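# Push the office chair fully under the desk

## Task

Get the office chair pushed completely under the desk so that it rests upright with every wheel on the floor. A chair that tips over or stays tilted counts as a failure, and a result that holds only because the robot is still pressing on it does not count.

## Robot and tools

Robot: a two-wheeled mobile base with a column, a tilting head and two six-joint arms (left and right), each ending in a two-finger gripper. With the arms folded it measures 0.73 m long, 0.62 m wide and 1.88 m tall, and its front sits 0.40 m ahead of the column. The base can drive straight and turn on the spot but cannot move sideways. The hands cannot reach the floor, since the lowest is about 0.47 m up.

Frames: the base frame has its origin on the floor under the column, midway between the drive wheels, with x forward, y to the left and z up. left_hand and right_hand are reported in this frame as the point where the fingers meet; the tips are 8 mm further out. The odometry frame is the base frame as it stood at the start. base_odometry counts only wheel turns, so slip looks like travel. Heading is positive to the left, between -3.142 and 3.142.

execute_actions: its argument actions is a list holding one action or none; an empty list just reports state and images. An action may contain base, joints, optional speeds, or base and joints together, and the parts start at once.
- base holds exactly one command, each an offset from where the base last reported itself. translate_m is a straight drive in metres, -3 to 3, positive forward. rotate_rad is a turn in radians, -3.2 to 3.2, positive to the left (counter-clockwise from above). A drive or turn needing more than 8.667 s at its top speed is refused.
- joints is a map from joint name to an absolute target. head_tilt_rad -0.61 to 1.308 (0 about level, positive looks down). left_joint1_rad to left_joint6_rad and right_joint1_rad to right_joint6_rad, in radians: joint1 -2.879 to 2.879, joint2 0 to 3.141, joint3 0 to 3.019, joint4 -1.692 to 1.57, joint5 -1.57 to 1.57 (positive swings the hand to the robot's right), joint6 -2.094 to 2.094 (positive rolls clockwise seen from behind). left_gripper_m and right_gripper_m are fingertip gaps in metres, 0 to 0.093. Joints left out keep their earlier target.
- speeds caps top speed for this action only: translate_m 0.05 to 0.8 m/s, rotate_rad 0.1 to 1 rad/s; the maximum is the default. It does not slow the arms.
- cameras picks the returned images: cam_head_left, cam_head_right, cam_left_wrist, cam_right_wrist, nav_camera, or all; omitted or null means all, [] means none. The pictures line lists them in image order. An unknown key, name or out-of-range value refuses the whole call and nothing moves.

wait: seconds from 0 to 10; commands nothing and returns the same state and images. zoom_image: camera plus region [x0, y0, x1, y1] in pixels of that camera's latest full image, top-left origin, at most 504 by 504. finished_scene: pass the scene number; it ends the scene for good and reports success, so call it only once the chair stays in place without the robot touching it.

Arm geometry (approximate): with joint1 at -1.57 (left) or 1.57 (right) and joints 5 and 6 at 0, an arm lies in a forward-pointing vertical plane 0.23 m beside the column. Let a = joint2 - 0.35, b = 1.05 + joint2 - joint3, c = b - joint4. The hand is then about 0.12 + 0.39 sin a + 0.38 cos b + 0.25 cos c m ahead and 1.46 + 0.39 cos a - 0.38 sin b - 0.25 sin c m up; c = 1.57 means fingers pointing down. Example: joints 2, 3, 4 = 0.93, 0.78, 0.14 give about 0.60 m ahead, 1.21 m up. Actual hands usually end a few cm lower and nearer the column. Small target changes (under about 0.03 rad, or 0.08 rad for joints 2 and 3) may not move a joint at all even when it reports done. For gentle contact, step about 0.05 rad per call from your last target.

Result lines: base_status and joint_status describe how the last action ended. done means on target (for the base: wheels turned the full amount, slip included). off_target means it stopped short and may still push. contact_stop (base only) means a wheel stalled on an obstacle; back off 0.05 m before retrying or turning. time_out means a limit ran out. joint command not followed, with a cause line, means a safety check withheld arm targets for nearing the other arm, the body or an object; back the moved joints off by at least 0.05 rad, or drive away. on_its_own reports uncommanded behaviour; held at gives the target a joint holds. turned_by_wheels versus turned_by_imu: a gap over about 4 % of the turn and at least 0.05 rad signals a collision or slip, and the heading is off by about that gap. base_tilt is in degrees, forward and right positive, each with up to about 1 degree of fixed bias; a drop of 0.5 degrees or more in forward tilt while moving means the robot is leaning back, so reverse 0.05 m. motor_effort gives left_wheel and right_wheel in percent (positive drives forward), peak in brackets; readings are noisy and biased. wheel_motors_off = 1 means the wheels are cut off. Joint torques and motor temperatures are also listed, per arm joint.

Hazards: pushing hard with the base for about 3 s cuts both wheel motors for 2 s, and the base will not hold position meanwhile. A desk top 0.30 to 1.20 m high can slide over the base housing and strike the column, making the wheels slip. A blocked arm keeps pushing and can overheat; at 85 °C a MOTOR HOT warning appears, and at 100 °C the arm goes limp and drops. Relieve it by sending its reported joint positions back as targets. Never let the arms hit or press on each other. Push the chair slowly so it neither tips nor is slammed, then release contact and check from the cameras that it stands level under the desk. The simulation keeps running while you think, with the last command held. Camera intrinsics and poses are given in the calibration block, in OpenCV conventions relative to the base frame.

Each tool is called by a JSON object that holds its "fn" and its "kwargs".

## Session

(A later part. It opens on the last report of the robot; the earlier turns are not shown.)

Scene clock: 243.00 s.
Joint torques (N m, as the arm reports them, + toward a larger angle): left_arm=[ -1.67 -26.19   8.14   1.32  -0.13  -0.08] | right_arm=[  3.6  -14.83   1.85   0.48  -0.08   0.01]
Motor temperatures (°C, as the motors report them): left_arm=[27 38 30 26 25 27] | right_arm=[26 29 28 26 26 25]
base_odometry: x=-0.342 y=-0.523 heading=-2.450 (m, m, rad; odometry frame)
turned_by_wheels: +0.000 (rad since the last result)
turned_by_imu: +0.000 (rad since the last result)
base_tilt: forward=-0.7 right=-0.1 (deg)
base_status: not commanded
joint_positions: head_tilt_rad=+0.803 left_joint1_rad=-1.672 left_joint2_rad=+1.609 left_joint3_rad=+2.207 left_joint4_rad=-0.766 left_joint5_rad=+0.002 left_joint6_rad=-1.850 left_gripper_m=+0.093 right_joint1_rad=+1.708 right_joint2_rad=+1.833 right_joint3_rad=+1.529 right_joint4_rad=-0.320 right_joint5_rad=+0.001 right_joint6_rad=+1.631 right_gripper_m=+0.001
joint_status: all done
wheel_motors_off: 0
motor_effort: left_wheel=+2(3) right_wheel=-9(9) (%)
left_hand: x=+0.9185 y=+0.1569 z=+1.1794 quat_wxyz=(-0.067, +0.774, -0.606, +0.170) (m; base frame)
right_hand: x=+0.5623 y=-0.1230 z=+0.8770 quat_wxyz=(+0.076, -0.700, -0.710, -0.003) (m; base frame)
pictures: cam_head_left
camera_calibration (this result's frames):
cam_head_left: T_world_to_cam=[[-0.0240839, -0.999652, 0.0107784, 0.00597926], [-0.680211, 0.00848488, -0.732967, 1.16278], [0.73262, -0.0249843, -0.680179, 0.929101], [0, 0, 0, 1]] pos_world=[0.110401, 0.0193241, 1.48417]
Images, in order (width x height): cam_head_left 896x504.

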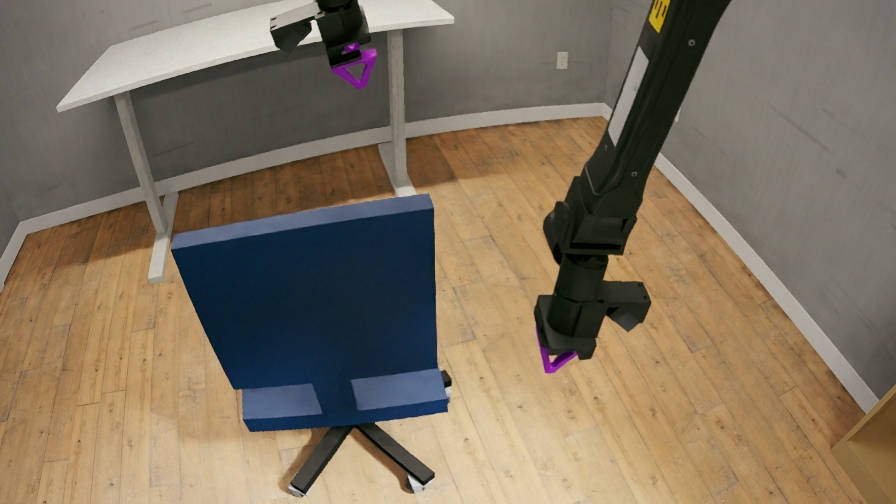

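{"fn": "execute_actions", "kwargs": {"actions": [{"base": {"rotate_rad": 0.325}, "joints": {"left_joint1_rad": -1.71, "left_joint3_rad": 1.53, "left_joint4_rad": -0.7, "left_joint6_rad": -1.64, "left_gripper_m": 0}}], "cameras": []}}

{"fn": "execute_actions", "kwargs": {"actions": [{"joints": {"left_joint2_rad": 1.84, "left_joint4_rad": -0.31}}], "cameras": ["cam_head_left", "nav_camera"]}}

Scene clock: 249.60 s.
Joint torques (N m, as the arm reports them, + toward a larger angle): left_arm=[ -3.29 -20.25   3.97   0.42  -0.08   0.06] | right_arm=[  3.65 -13.74   1.92   0.52  -0.12   0.  ]
Motor temperatures (°C, as the motors report them): left_arm=[27 39 30 26 24 27] | right_arm=[26 30 29 26 26 25]
base_odometry: x=-0.342 y=-0.523 heading=-2.126 (m, m, rad; odometry frame)
turned_by_wheels: +0.324 (rad since the last result)
turned_by_imu: +0.319 (rad since the last result)
base_tilt: forward=-0.7 right=+0.0 (deg)
base_status: done
joint_positions: head_tilt_rad=+0.803 left_joint1_rad=-1.709 left_joint2_rad=+1.615 left_joint3_rad=+1.517 left_joint4_rad=-0.704 left_joint5_rad=+0.002 left_joint6_rad=-1.649 left_gripper_m=+0.000 right_joint1_rad=+1.710 right_joint2_rad=+1.833 right_joint3_rad=+1.529 right_joint4_rad=-0.320 right_joint5_rad=+0.000 right_joint6_rad=+1.631 right_gripper_m=+0.001
joint_status: all done
wheel_motors_off: 0
motor_effort: left_wheel=+0(22) right_wheel=+1(43) (%)
left_hand: x=+0.5785 y=+0.1333 z=+0.9921 quat_wxyz=(+0.135, +0.696, -0.702, -0.064) (m; base frame)
right_hand: x=+0.5622 y=-0.1213 z=+0.8772 quat_wxyz=(+0.077, -0.699, -0.711, -0.003) (m; base frame)
pictures: none
No camera images: the call's "cameras" was empty. Leave "cameras" out to get every camera's image.

Scene clock: 250.93 s.
Joint torques (N m, as the arm reports them, + toward a larger angle): left_arm=[ -3.22 -18.57   2.41   0.94  -0.09   0.07] | right_arm=[  3.62 -13.78   1.93   0.34  -0.11   0.01]
Motor temperatures (°C, as the motors report them): left_arm=[27 38 30 26 24 27] | right_arm=[26 30 29 26 26 25]
base_odometry: x=-0.342 y=-0.523 heading=-2.126 (m, m, rad; odometry frame)
turned_by_wheels: +0.000 (rad since the last result)
turned_by_imu: +0.000 (rad since the last result)
base_tilt: forward=-0.6 right=+0.0 (deg)
base_status: not commanded
joint_positions: head_tilt_rad=+0.803 left_joint1_rad=-1.709 left_joint2_rad=+1.847 left_joint3_rad=+1.519 left_joint4_rad=-0.322 left_joint5_rad=+0.002 left_joint6_rad=-1.649 left_gripper_m=+0.000 right_joint1_rad=+1.710 right_joint2_rad=+1.833 right_joint3_rad=+1.529 right_joint4_rad=-0.320 right_joint5_rad=+0.000 right_joint6_rad=+1.631 right_gripper_m=+0.001
joint_status: all done
wheel_motors_off: 0
motor_effort: left_wheel=-4(3) right_wheel=+3(3) (%)
left_hand: x=+0.5475 y=+0.1208 z=+0.8710 quat_wxyz=(+0.086, +0.705, -0.704, -0.006) (m; base frame)
right_hand: x=+0.5622 y=-0.1213 z=+0.8772 quat_wxyz=(+0.077, -0.699, -0.711, -0.003) (m; base frame)
pictures: cam_head_left, nav_camera
camera_calibration (this result's frames):
cam_head_left: T_world_to_cam=[[-0.0240839, -0.999652, 0.0107784, 0.00597926], [-0.680211, 0.00848488, -0.732967, 1.16278], [0.732621, -0.0249843, -0.680179, 0.929101], [0, 0, 0, 1]] pos_world=[0.110401, 0.0193241, 1.48417]
Images, in order (width x height): cam_head_left 896x504, nav_camera 896x504.

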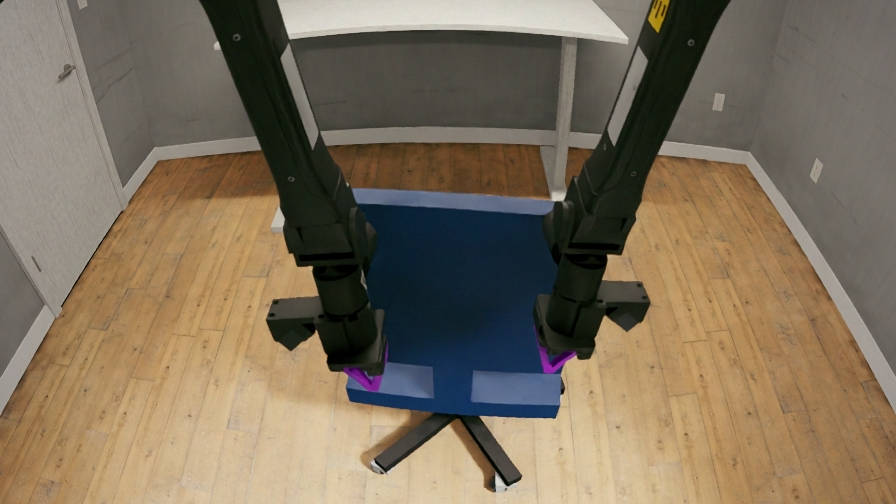

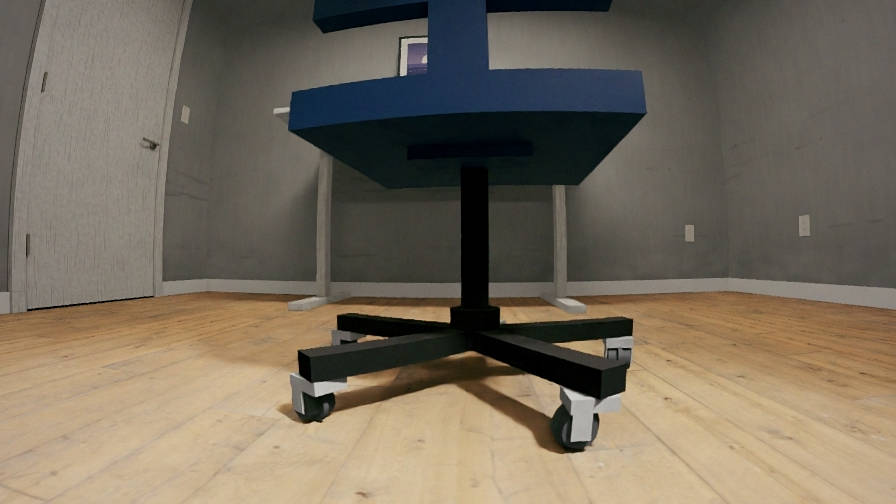

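{"fn": "execute_actions", "kwargs": {"actions": []}}

Scene clock: 267.43 s.
Joint torques (N m, as the arm reports them, + toward a larger angle): left_arm=[ -3.64 -18.18   2.43   0.99  -0.09   0.08] | right_arm=[  3.18 -14.41   1.95   0.36  -0.15   0.01]
Motor temperatures (°C, as the motors report them): left_arm=[27 37 29 26 24 27] | right_arm=[26 31 29 26 26 25]
base_odometry: x=-0.342 y=-0.523 heading=-2.126 (m, m, rad; odometry frame)
turned_by_wheels: +0.000 (rad since the last result)
turned_by_imu: +0.000 (rad since the last result)
base_tilt: forward=-0.6 right=+0.1 (deg)
base_status: not commanded
joint_positions: head_tilt_rad=+0.803 left_joint1_rad=-1.709 left_joint2_rad=+1.847 left_joint3_rad=+1.519 left_joint4_rad=-0.322 left_joint5_rad=+0.002 left_joint6_rad=-1.649 left_gripper_m=+0.000 right_joint1_rad=+1.710 right_joint2_rad=+1.833 right_joint3_rad=+1.529 right_joint4_rad=-0.320 right_joint5_rad=+0.000 right_joint6_rad=+1.631 right_gripper_m=+0.001
joint_status: all done
wheel_motors_off: 0
motor_effort: left_wheel=-3(3) right_wheel=+3(3) (%)
left_hand: x=+0.5475 y=+0.1208 z=+0.8710 quat_wxyz=(+0.086, +0.705, -0.704, -0.006) (m; base frame)
right_hand: x=+0.5622 y=-0.1213 z=+0.8772 quat_wxyz=(+0.077, -0.699, -0.711, -0.003) (m; base frame)
pictures: cam_head_left, cam_head_right, cam_left_wrist, cam_right_wrist, nav_camera
camera_calibration (this result's frames):
cam_head_left: T_world_to_cam=[[-0.0240839, -0.999652, 0.0107784, 0.00597926], [-0.680211, 0.00848488, -0.732967, 1.16278], [0.73262, -0.0249843, -0.680179, 0.929102], [0, 0, 0, 1]] pos_world=[0.110401, 0.0193241, 1.48417]
cam_head_right: T_world_to_cam=[[-0.0195239, -0.999806, -0.00274991, -0.023348], [-0.663991, 0.0150224, -0.74759, 1.18015], [0.747486, -0.01277, -0.664155, 0.905747], [0, 0, 0, 1]] pos_world=[0.106119, -0.0295058, 1.48376]
cam_left_wrist: T_world_to_cam=[[0.991103, 0.0125697, -0.132499, -0.426808], [0.0992491, -0.733096, 0.672844, -0.546838], [-0.0886772, -0.680009, -0.727822, 0.890375], [0, 0, 0, 1]] pos_world=[0.55624, 0.209943, 0.959419]
cam_right_wrist: T_world_to_cam=[[-0.994916, -0.0151935, 0.0995534, 0.470358], [0.055475, 0.742358, 0.667702, -0.522598], [-0.0840491, 0.669831, -0.737742, 0.902603], [0, 0, 0, 1]] pos_world=[0.572821, -0.20949, 0.968002]
Images, in order (width x height): cam_head_left 896x504, cam_head_right 896x504, cam_left_wrist 504x504, cam_right_wrist 504x504, nav_camera 896x504.

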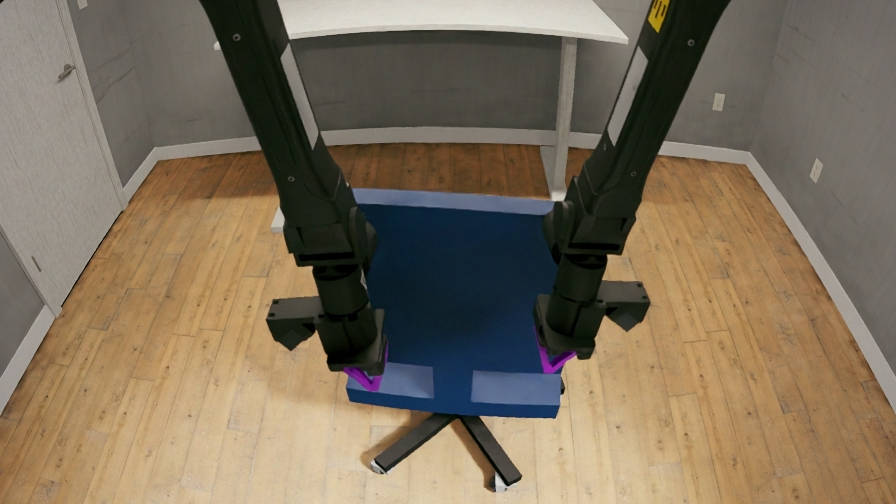

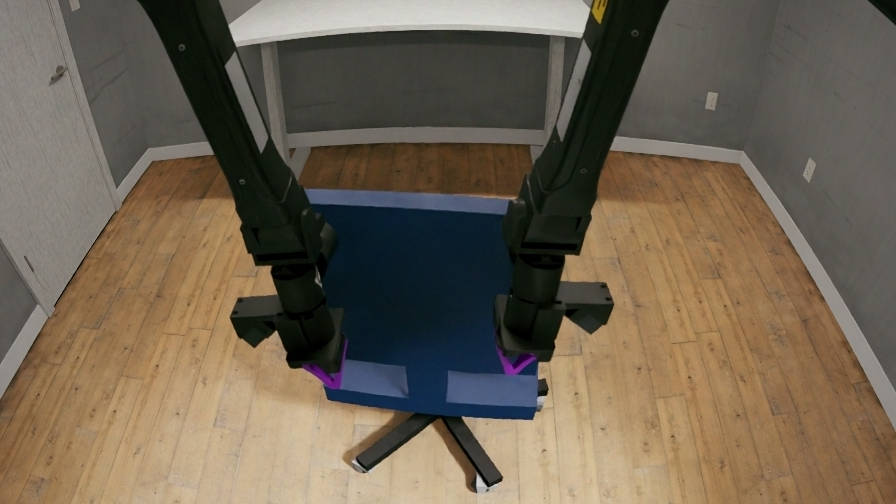

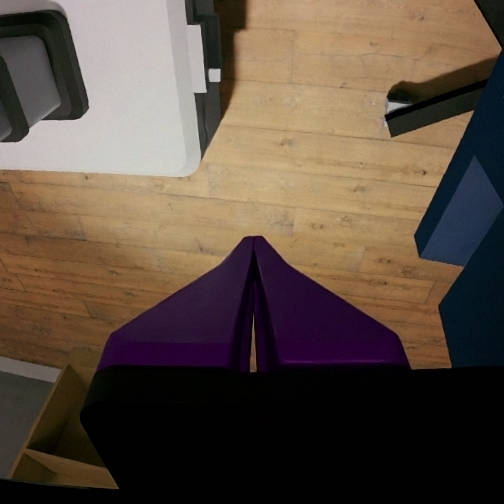

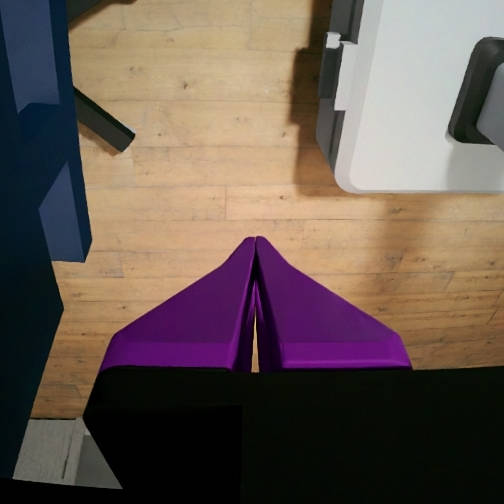

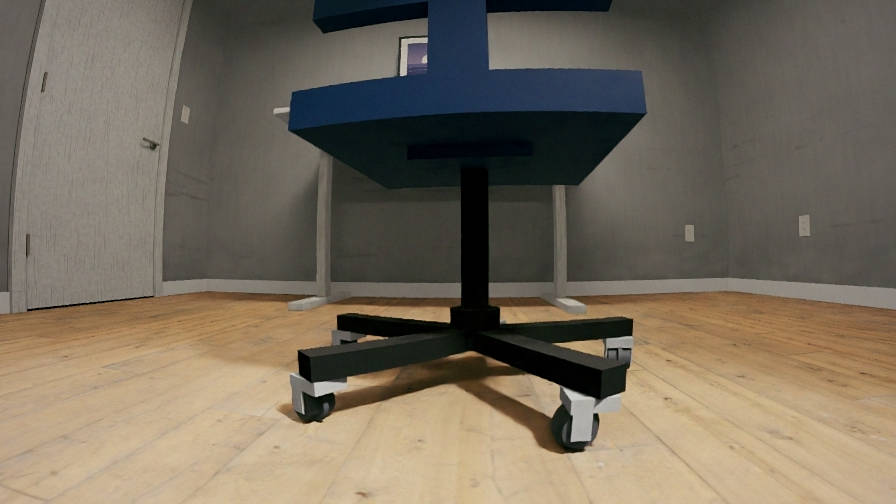

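{"fn": "execute_actions", "kwargs": {"actions": [{"base": {"translate_m": 0.85}, "speeds": {"translate_m": 0.2}}], "cameras": ["cam_head_left", "nav_camera"]}}

Scene clock: 279.57 s.
Joint torques (N m, as the arm reports them, + toward a larger angle): left_arm=[ -3.2  -18.33   2.38   1.12  -0.11  -0.01] | right_arm=[  3.46 -15.16   1.6    0.4   -0.17  -0.06]
Motor temperatures (°C, as the motors report them): left_arm=[27 37 28 26 24 26] | right_arm=[26 31 29 26 26 25]
base_odometry: x=-0.790 y=-1.246 heading=-2.125 (m, m, rad; odometry frame)
turned_by_wheels: +0.000 (rad since the last result)
turned_by_imu: +0.003 (rad since the last result)
base_tilt: forward=-0.6 right=-0.1 (deg)
base_status: done
joint_positions: head_tilt_rad=+0.803 left_joint1_rad=-1.711 left_joint2_rad=+1.849 left_joint3_rad=+1.519 left_joint4_rad=-0.322 left_joint5_rad=+0.002 left_joint6_rad=-1.644 left_gripper_m=+0.000 right_joint1_rad=+1.710 right_joint2_rad=+1.859 right_joint3_rad=+1.529 right_joint4_rad=-0.323 right_joint5_rad=+0.002 right_joint6_rad=+1.641 right_gripper_m=+0.001
joint_status: not commanded
wheel_motors_off: 0
motor_effort: left_wheel=+0(53) right_wheel=-1(36) (%)
left_hand: x=+0.5460 y=+0.1197 z=+0.8702 quat_wxyz=(+0.087, +0.703, -0.706, -0.006) (m; base frame)
right_hand: x=+0.5464 y=-0.1212 z=+0.8662 quat_wxyz=(+0.086, -0.702, -0.707, +0.008) (m; base frame)
pictures: cam_head_left, nav_camera
camera_calibration (this result's frames):
cam_head_left: T_world_to_cam=[[-0.0240836, -0.999652, 0.0107791, 0.0059782], [-0.680232, 0.00848488, -0.732948, 1.16275], [0.732601, -0.0249843, -0.680199, 0.929134], [0, 0, 0, 1]] pos_world=[0.110399, 0.0193241, 1.48417]
Images, in order (width x height): cam_head_left 896x504, nav_camera 896x504.

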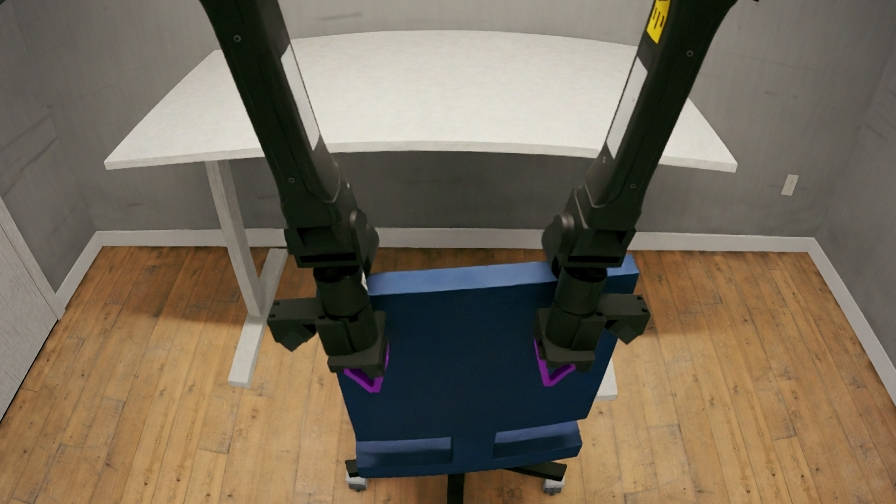

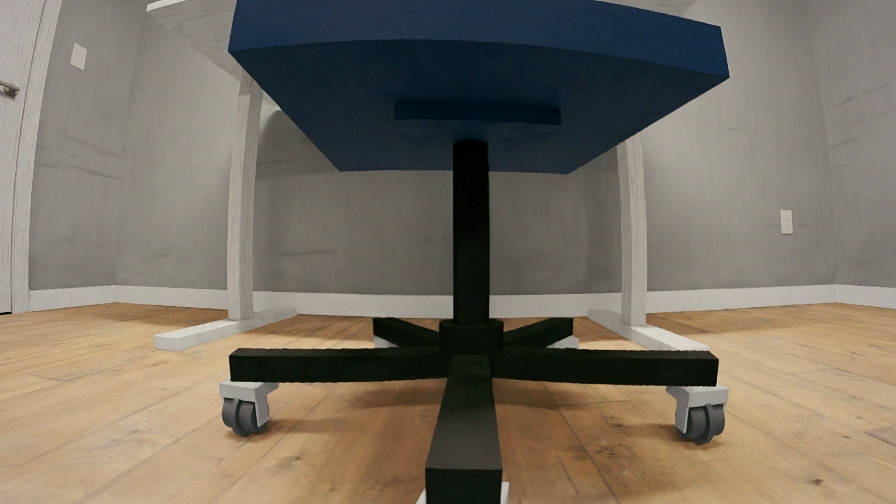

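{"fn": "execute_actions", "kwargs": {"actions": [{"base": {"translate_m": 0.31}, "speeds": {"translate_m": 0.15}}], "cameras": ["cam_head_left", "nav_camera"]}}

Scene clock: 298.20 s.
Joint torques (N m, as the arm reports them, + toward a larger angle): left_arm=[ -3.35 -18.27   2.49   1.13  -0.1    0.09] | right_arm=[  3.74 -15.66   1.62   0.6   -0.1   -0.06]
Motor temperatures (°C, as the motors report them): left_arm=[27 37 28 26 24 26] | right_arm=[27 32 29 26 26 25]
base_odometry: x=-0.953 y=-1.509 heading=-2.125 (m, m, rad; odometry frame)
turned_by_wheels: +0.000 (rad since the last result)
turned_by_imu: +0.001 (rad since the last result)
base_tilt: forward=-0.6 right=+0.0 (deg)
base_status: done
joint_positions: head_tilt_rad=+0.803 left_joint1_rad=-1.711 left_joint2_rad=+1.852 left_joint3_rad=+1.517 left_joint4_rad=-0.323 left_joint5_rad=+0.002 left_joint6_rad=-1.650 left_gripper_m=+0.000 right_joint1_rad=+1.710 right_joint2_rad=+1.857 right_joint3_rad=+1.527 right_joint4_rad=-0.324 right_joint5_rad=-0.001 right_joint6_rad=+1.630 right_gripper_m=+0.001
joint_status: not commanded
wheel_motors_off: 0
motor_effort: left_wheel=-1(39) right_wheel=+0(38) (%)
left_hand: x=+0.5425 y=+0.1197 z=+0.8688 quat_wxyz=(+0.089, +0.705, -0.704, -0.009) (m; base frame)
right_hand: x=+0.5462 y=-0.1209 z=+0.8670 quat_wxyz=(+0.087, -0.698, -0.711, +0.007) (m; base frame)
pictures: cam_head_left, nav_camera
camera_calibration (this result's frames):
cam_head_left: T_world_to_cam=[[-0.0240833, -0.999652, 0.0107797, 0.00597726], [-0.68025, 0.00848488, -0.732931, 1.16273], [0.732584, -0.0249843, -0.680218, 0.929163], [0, 0, 0, 1]] pos_world=[0.110398, 0.0193241, 1.48417]
Images, in order (width x height): cam_head_left 896x504, nav_camera 896x504.

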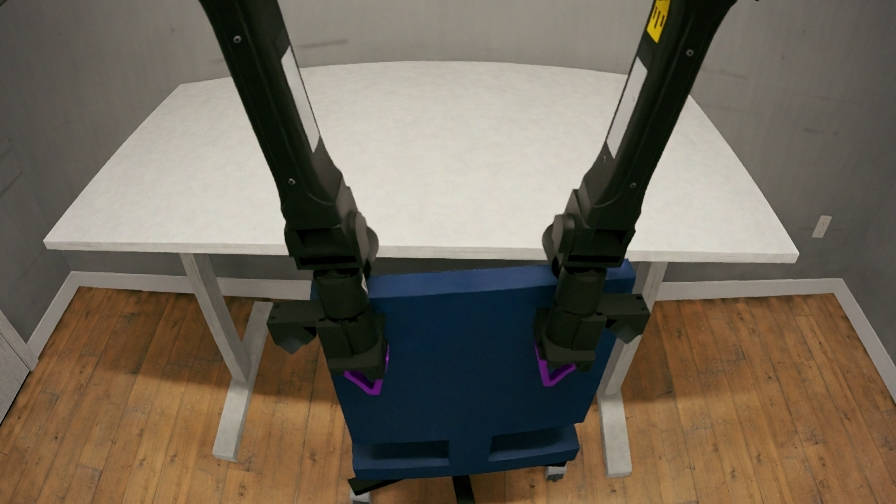

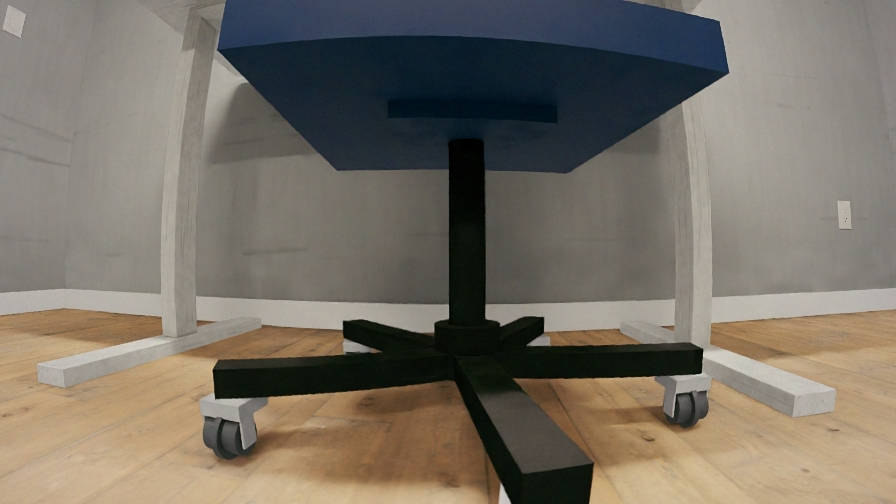

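{"fn": "execute_actions", "kwargs": {"actions": [{"base": {"translate_m": 0.055}, "joints": {"left_joint3_rad": 1.62}, "speeds": {"translate_m": 0.08}}], "cameras": ["cam_head_left", "nav_camera"]}}

Scene clock: 310.60 s.
Joint torques (N m, as the arm reports them, + toward a larger angle): left_arm=[ -3.28 -20.73   4.45   1.22  -0.07   0.06] | right_arm=[  3.46 -15.61   1.74   0.56  -0.09  -0.02]
Motor temperatures (°C, as the motors report them): left_arm=[27 37 28 26 24 26] | right_arm=[27 33 29 26 26 25]
base_odometry: x=-0.982 y=-1.556 heading=-2.125 (m, m, rad; odometry frame)
turned_by_wheels: +0.000 (rad since the last result)
turned_by_imu: +0.001 (rad since the last result)
base_tilt: forward=-0.7 right=+0.1 (deg)
base_status: done
joint_positions: head_tilt_rad=+0.803 left_joint1_rad=-1.711 left_joint2_rad=+1.873 left_joint3_rad=+1.585 left_joint4_rad=-0.326 left_joint5_rad=+0.002 left_joint6_rad=-1.649 left_gripper_m=+0.000 right_joint1_rad=+1.710 right_joint2_rad=+1.856 right_joint3_rad=+1.527 right_joint4_rad=-0.324 right_joint5_rad=-0.001 right_joint6_rad=+1.633 right_gripper_m=+0.001
joint_status: all done
wheel_motors_off: 0
motor_effort: left_wheel=-1(38) right_wheel=+0(39) (%)
left_hand: x=+0.5710 y=+0.1171 z=+0.8633 quat_wxyz=(+0.075, +0.706, -0.704, +0.007) (m; base frame)
right_hand: x=+0.5459 y=-0.1210 z=+0.8671 quat_wxyz=(+0.087, -0.699, -0.710, +0.007) (m; base frame)
pictures: cam_head_left, nav_camera
camera_calibration (this result's frames):
cam_head_left: T_world_to_cam=[[-0.0240831, -0.999652, 0.0107801, 0.00597659], [-0.680263, 0.00848488, -0.732919, 1.16271], [0.732572, -0.0249843, -0.680231, 0.929184], [0, 0, 0, 1]] pos_world=[0.110397, 0.0193241, 1.48417]
Images, in order (width x height): cam_head_left 896x504, nav_camera 896x504.

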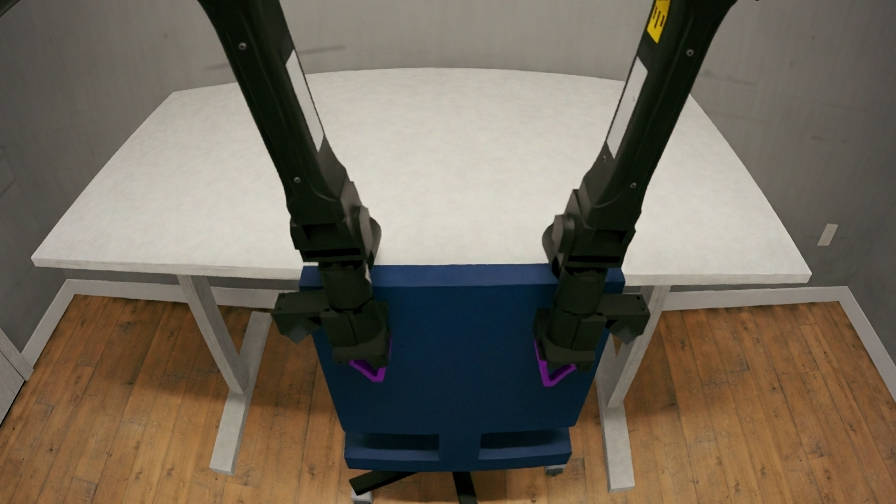

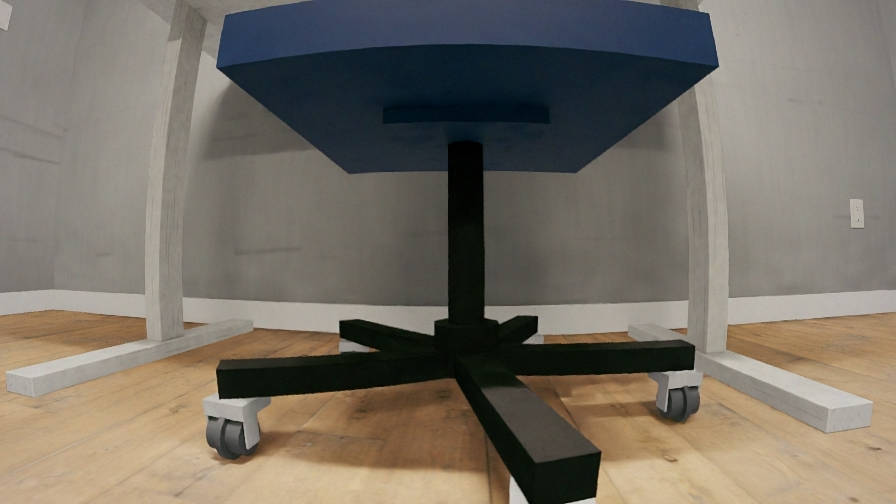

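{"fn": "execute_actions", "kwargs": {"actions": [{"base": {"translate_m": 0.035}, "speeds": {"translate_m": 0.06}}], "cameras": ["cam_head_left", "cam_left_wrist", "cam_right_wrist"]}}

Scene clock: 316.30 s.
Joint torques (N m, as the arm reports them, + toward a larger angle): left_arm=[ -3.19 -20.94   5.19   1.47  -0.02  -0.16] | right_arm=[  3.36 -15.04   3.26   0.45  -0.01  -0.11]
Motor temperatures (°C, as the motors report them): left_arm=[27 37 28 26 24 26] | right_arm=[27 33 29 26 26 25]
base_odometry: x=-1.001 y=-1.586 heading=-2.125 (m, m, rad; odometry frame)
turned_by_wheels: +0.000 (rad since the last result)
turned_by_imu: +0.001 (rad since the last result)
base_tilt: forward=-0.7 right=+0.0 (deg)
base_status: done
joint_positions: head_tilt_rad=+0.803 left_joint1_rad=-1.711 left_joint2_rad=+1.881 left_joint3_rad=+1.573 left_joint4_rad=-0.333 left_joint5_rad=+0.000 left_joint6_rad=-1.628 left_gripper_m=+0.000 right_joint1_rad=+1.710 right_joint2_rad=+1.856 right_joint3_rad=+1.503 right_joint4_rad=-0.324 right_joint5_rad=-0.003 right_joint6_rad=+1.642 right_gripper_m=+0.001
joint_status: not commanded
wheel_motors_off: 0
motor_effort: left_wheel=+1(37) right_wheel=+1(39) (%)
left_hand: x=+0.5572 y=+0.1179 z=+0.8591 quat_wxyz=(+0.083, +0.698, -0.712, -0.002) (m; base frame)
right_hand: x=+0.5314 y=-0.1216 z=+0.8666 quat_wxyz=(+0.095, -0.701, -0.707, +0.016) (m; base frame)
pictures: cam_head_left, cam_left_wrist, cam_right_wrist
camera_calibration (this result's frames):
cam_head_left: T_world_to_cam=[[-0.024083, -0.999652, 0.0107804, 0.0059761], [-0.680273, 0.00848488, -0.73291, 1.16269], [0.732563, -0.0249843, -0.68024, 0.929199], [0, 0, 0, 1]] pos_world=[0.110396, 0.0193241, 1.48416]
cam_left_wrist: T_world_to_cam=[[0.992526, -0.00787272, -0.121778, -0.44561], [0.077054, -0.733391, 0.675426, -0.53175], [-0.0946281, -0.679762, -0.727303, 0.883466], [0, 0, 0, 1]] pos_world=[0.566854, 0.207057, 0.947439]
cam_right_wrist: T_world_to_cam=[[-0.988153, -0.0100832, 0.153138, 0.391405], [0.0950173, 0.743398, 0.662066, -0.529561], [-0.120518, 0.668773, -0.733633, 0.908114], [0, 0, 0, 1]] pos_world=[0.54653, -0.209701, 0.956888]
Images, in order (width x height): cam_head_left 896x504, cam_left_wrist 504x504, cam_right_wrist 504x504.

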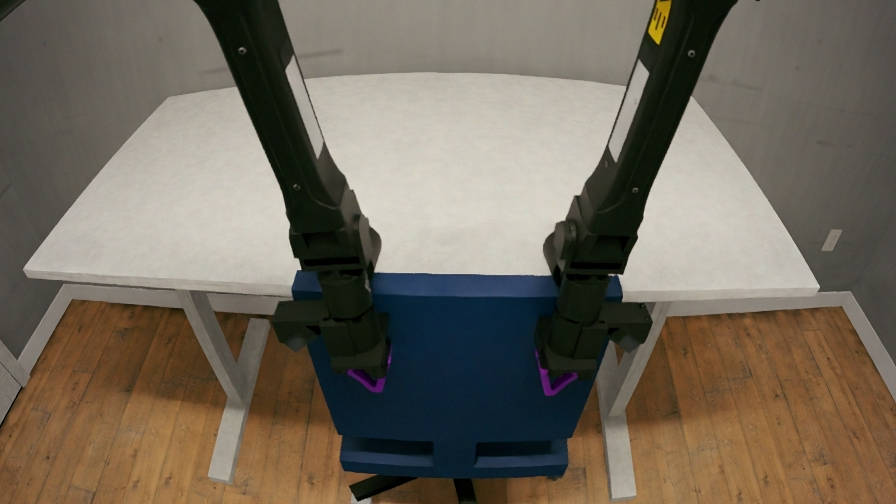

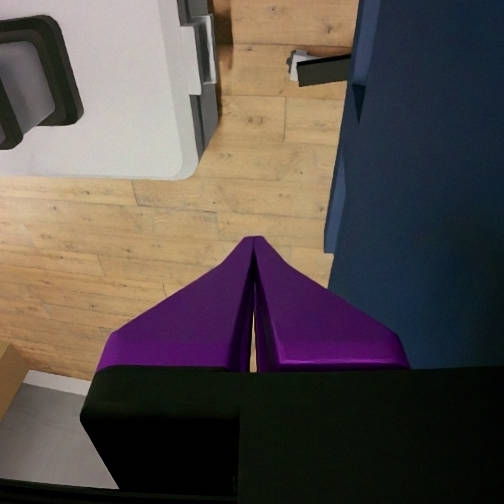

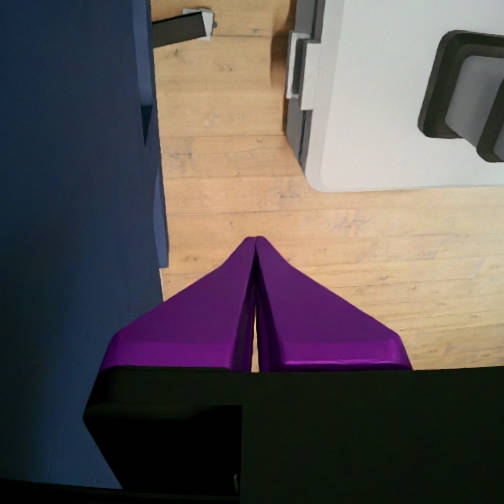

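{"fn": "zoom_image", "kwargs": {"camera": "cam_head_left", "region": [240, 230, 700, 340]}}

{"fn": "execute_actions", "kwargs": {"actions": [{"base": {"translate_m": -0.15}}], "cameras": ["cam_head_left", "nav_camera"]}}

Region (240, 230, 700, 340) of cam_head_left's 896x504 image, scaled by 1.096, with more detail than that image has; it fills the top 121 rows of this view, and the rest is white.

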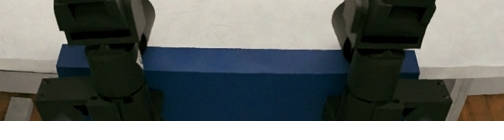

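Scene clock: 322.30 s.
Joint torques (N m, as the arm reports them, + toward a larger angle): left_arm=[ -3.28 -19.08   2.81   1.06  -0.05  -0.16] | right_arm=[  3.75 -15.13   1.82   0.51  -0.03  -0.1 ]
Motor temperatures (°C, as the motors report them): left_arm=[27 37 28 26 24 26] | right_arm=[27 33 29 26 26 25]
base_odometry: x=-0.922 y=-1.458 heading=-2.125 (m, m, rad; odometry frame)
turned_by_wheels: +0.000 (rad since the last result)
turned_by_imu: +0.000 (rad since the last result)
base_tilt: forward=-0.6 right=+0.1 (deg)
base_status: done
joint_positions: head_tilt_rad=+0.803 left_joint1_rad=-1.711 left_joint2_rad=+1.837 left_joint3_rad=+1.616 left_joint4_rad=-0.318 left_joint5_rad=+0.000 left_joint6_rad=-1.629 left_gripper_m=+0.000 right_joint1_rad=+1.710 right_joint2_rad=+1.854 right_joint3_rad=+1.523 right_joint4_rad=-0.324 right_joint5_rad=-0.001 right_joint6_rad=+1.642 right_gripper_m=+0.001
joint_status: not commanded
wheel_motors_off: 0
motor_effort: left_wheel=-1(35) right_wheel=+0(39) (%)
left_hand: x=+0.6136 y=+0.1169 z=+0.8832 quat_wxyz=(+0.049, +0.701, -0.710, +0.036) (m; base frame)
right_hand: x=+0.5454 y=-0.1210 z=+0.8681 quat_wxyz=(+0.087, -0.702, -0.707, +0.008) (m; base frame)
pictures: cam_head_left, nav_camera
camera_calibration (this result's frames):
cam_head_left: T_world_to_cam=[[-0.0240797, -0.999652, 0.0107877, 0.00596465], [-0.680496, 0.00848488, -0.732703, 1.16239], [0.732356, -0.0249843, -0.680463, 0.929553], [0, 0, 0, 1]] pos_world=[0.110379, 0.0193241, 1.48415]
Images, in order (width x height): cam_head_left 896x504, nav_camera 896x504.

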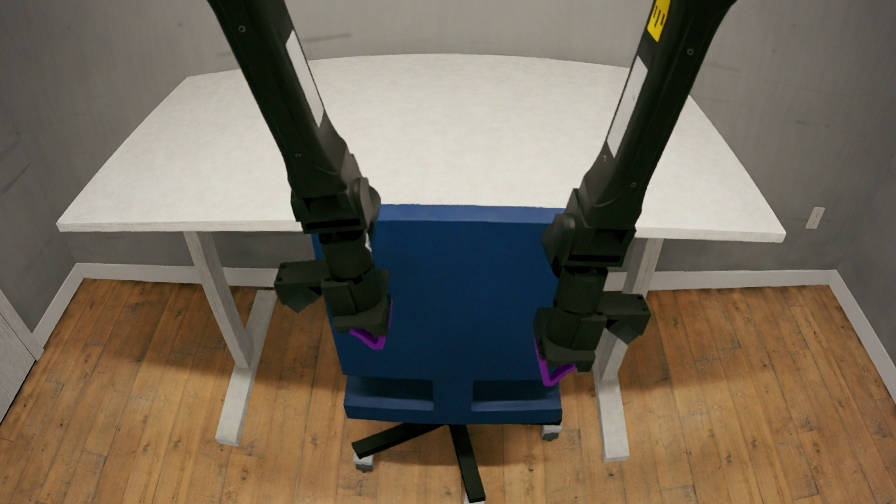

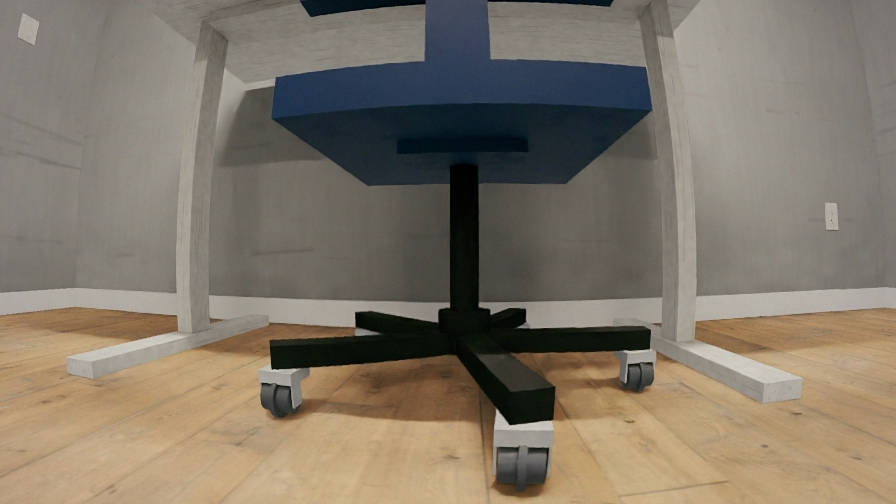

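The chair's backrest is against the desk edge, it is standing level on its wheels, and both hands are clear of it.

{"fn": "finished_scene", "kwargs": {"scene": 2}}

The scene is finished: the task was done.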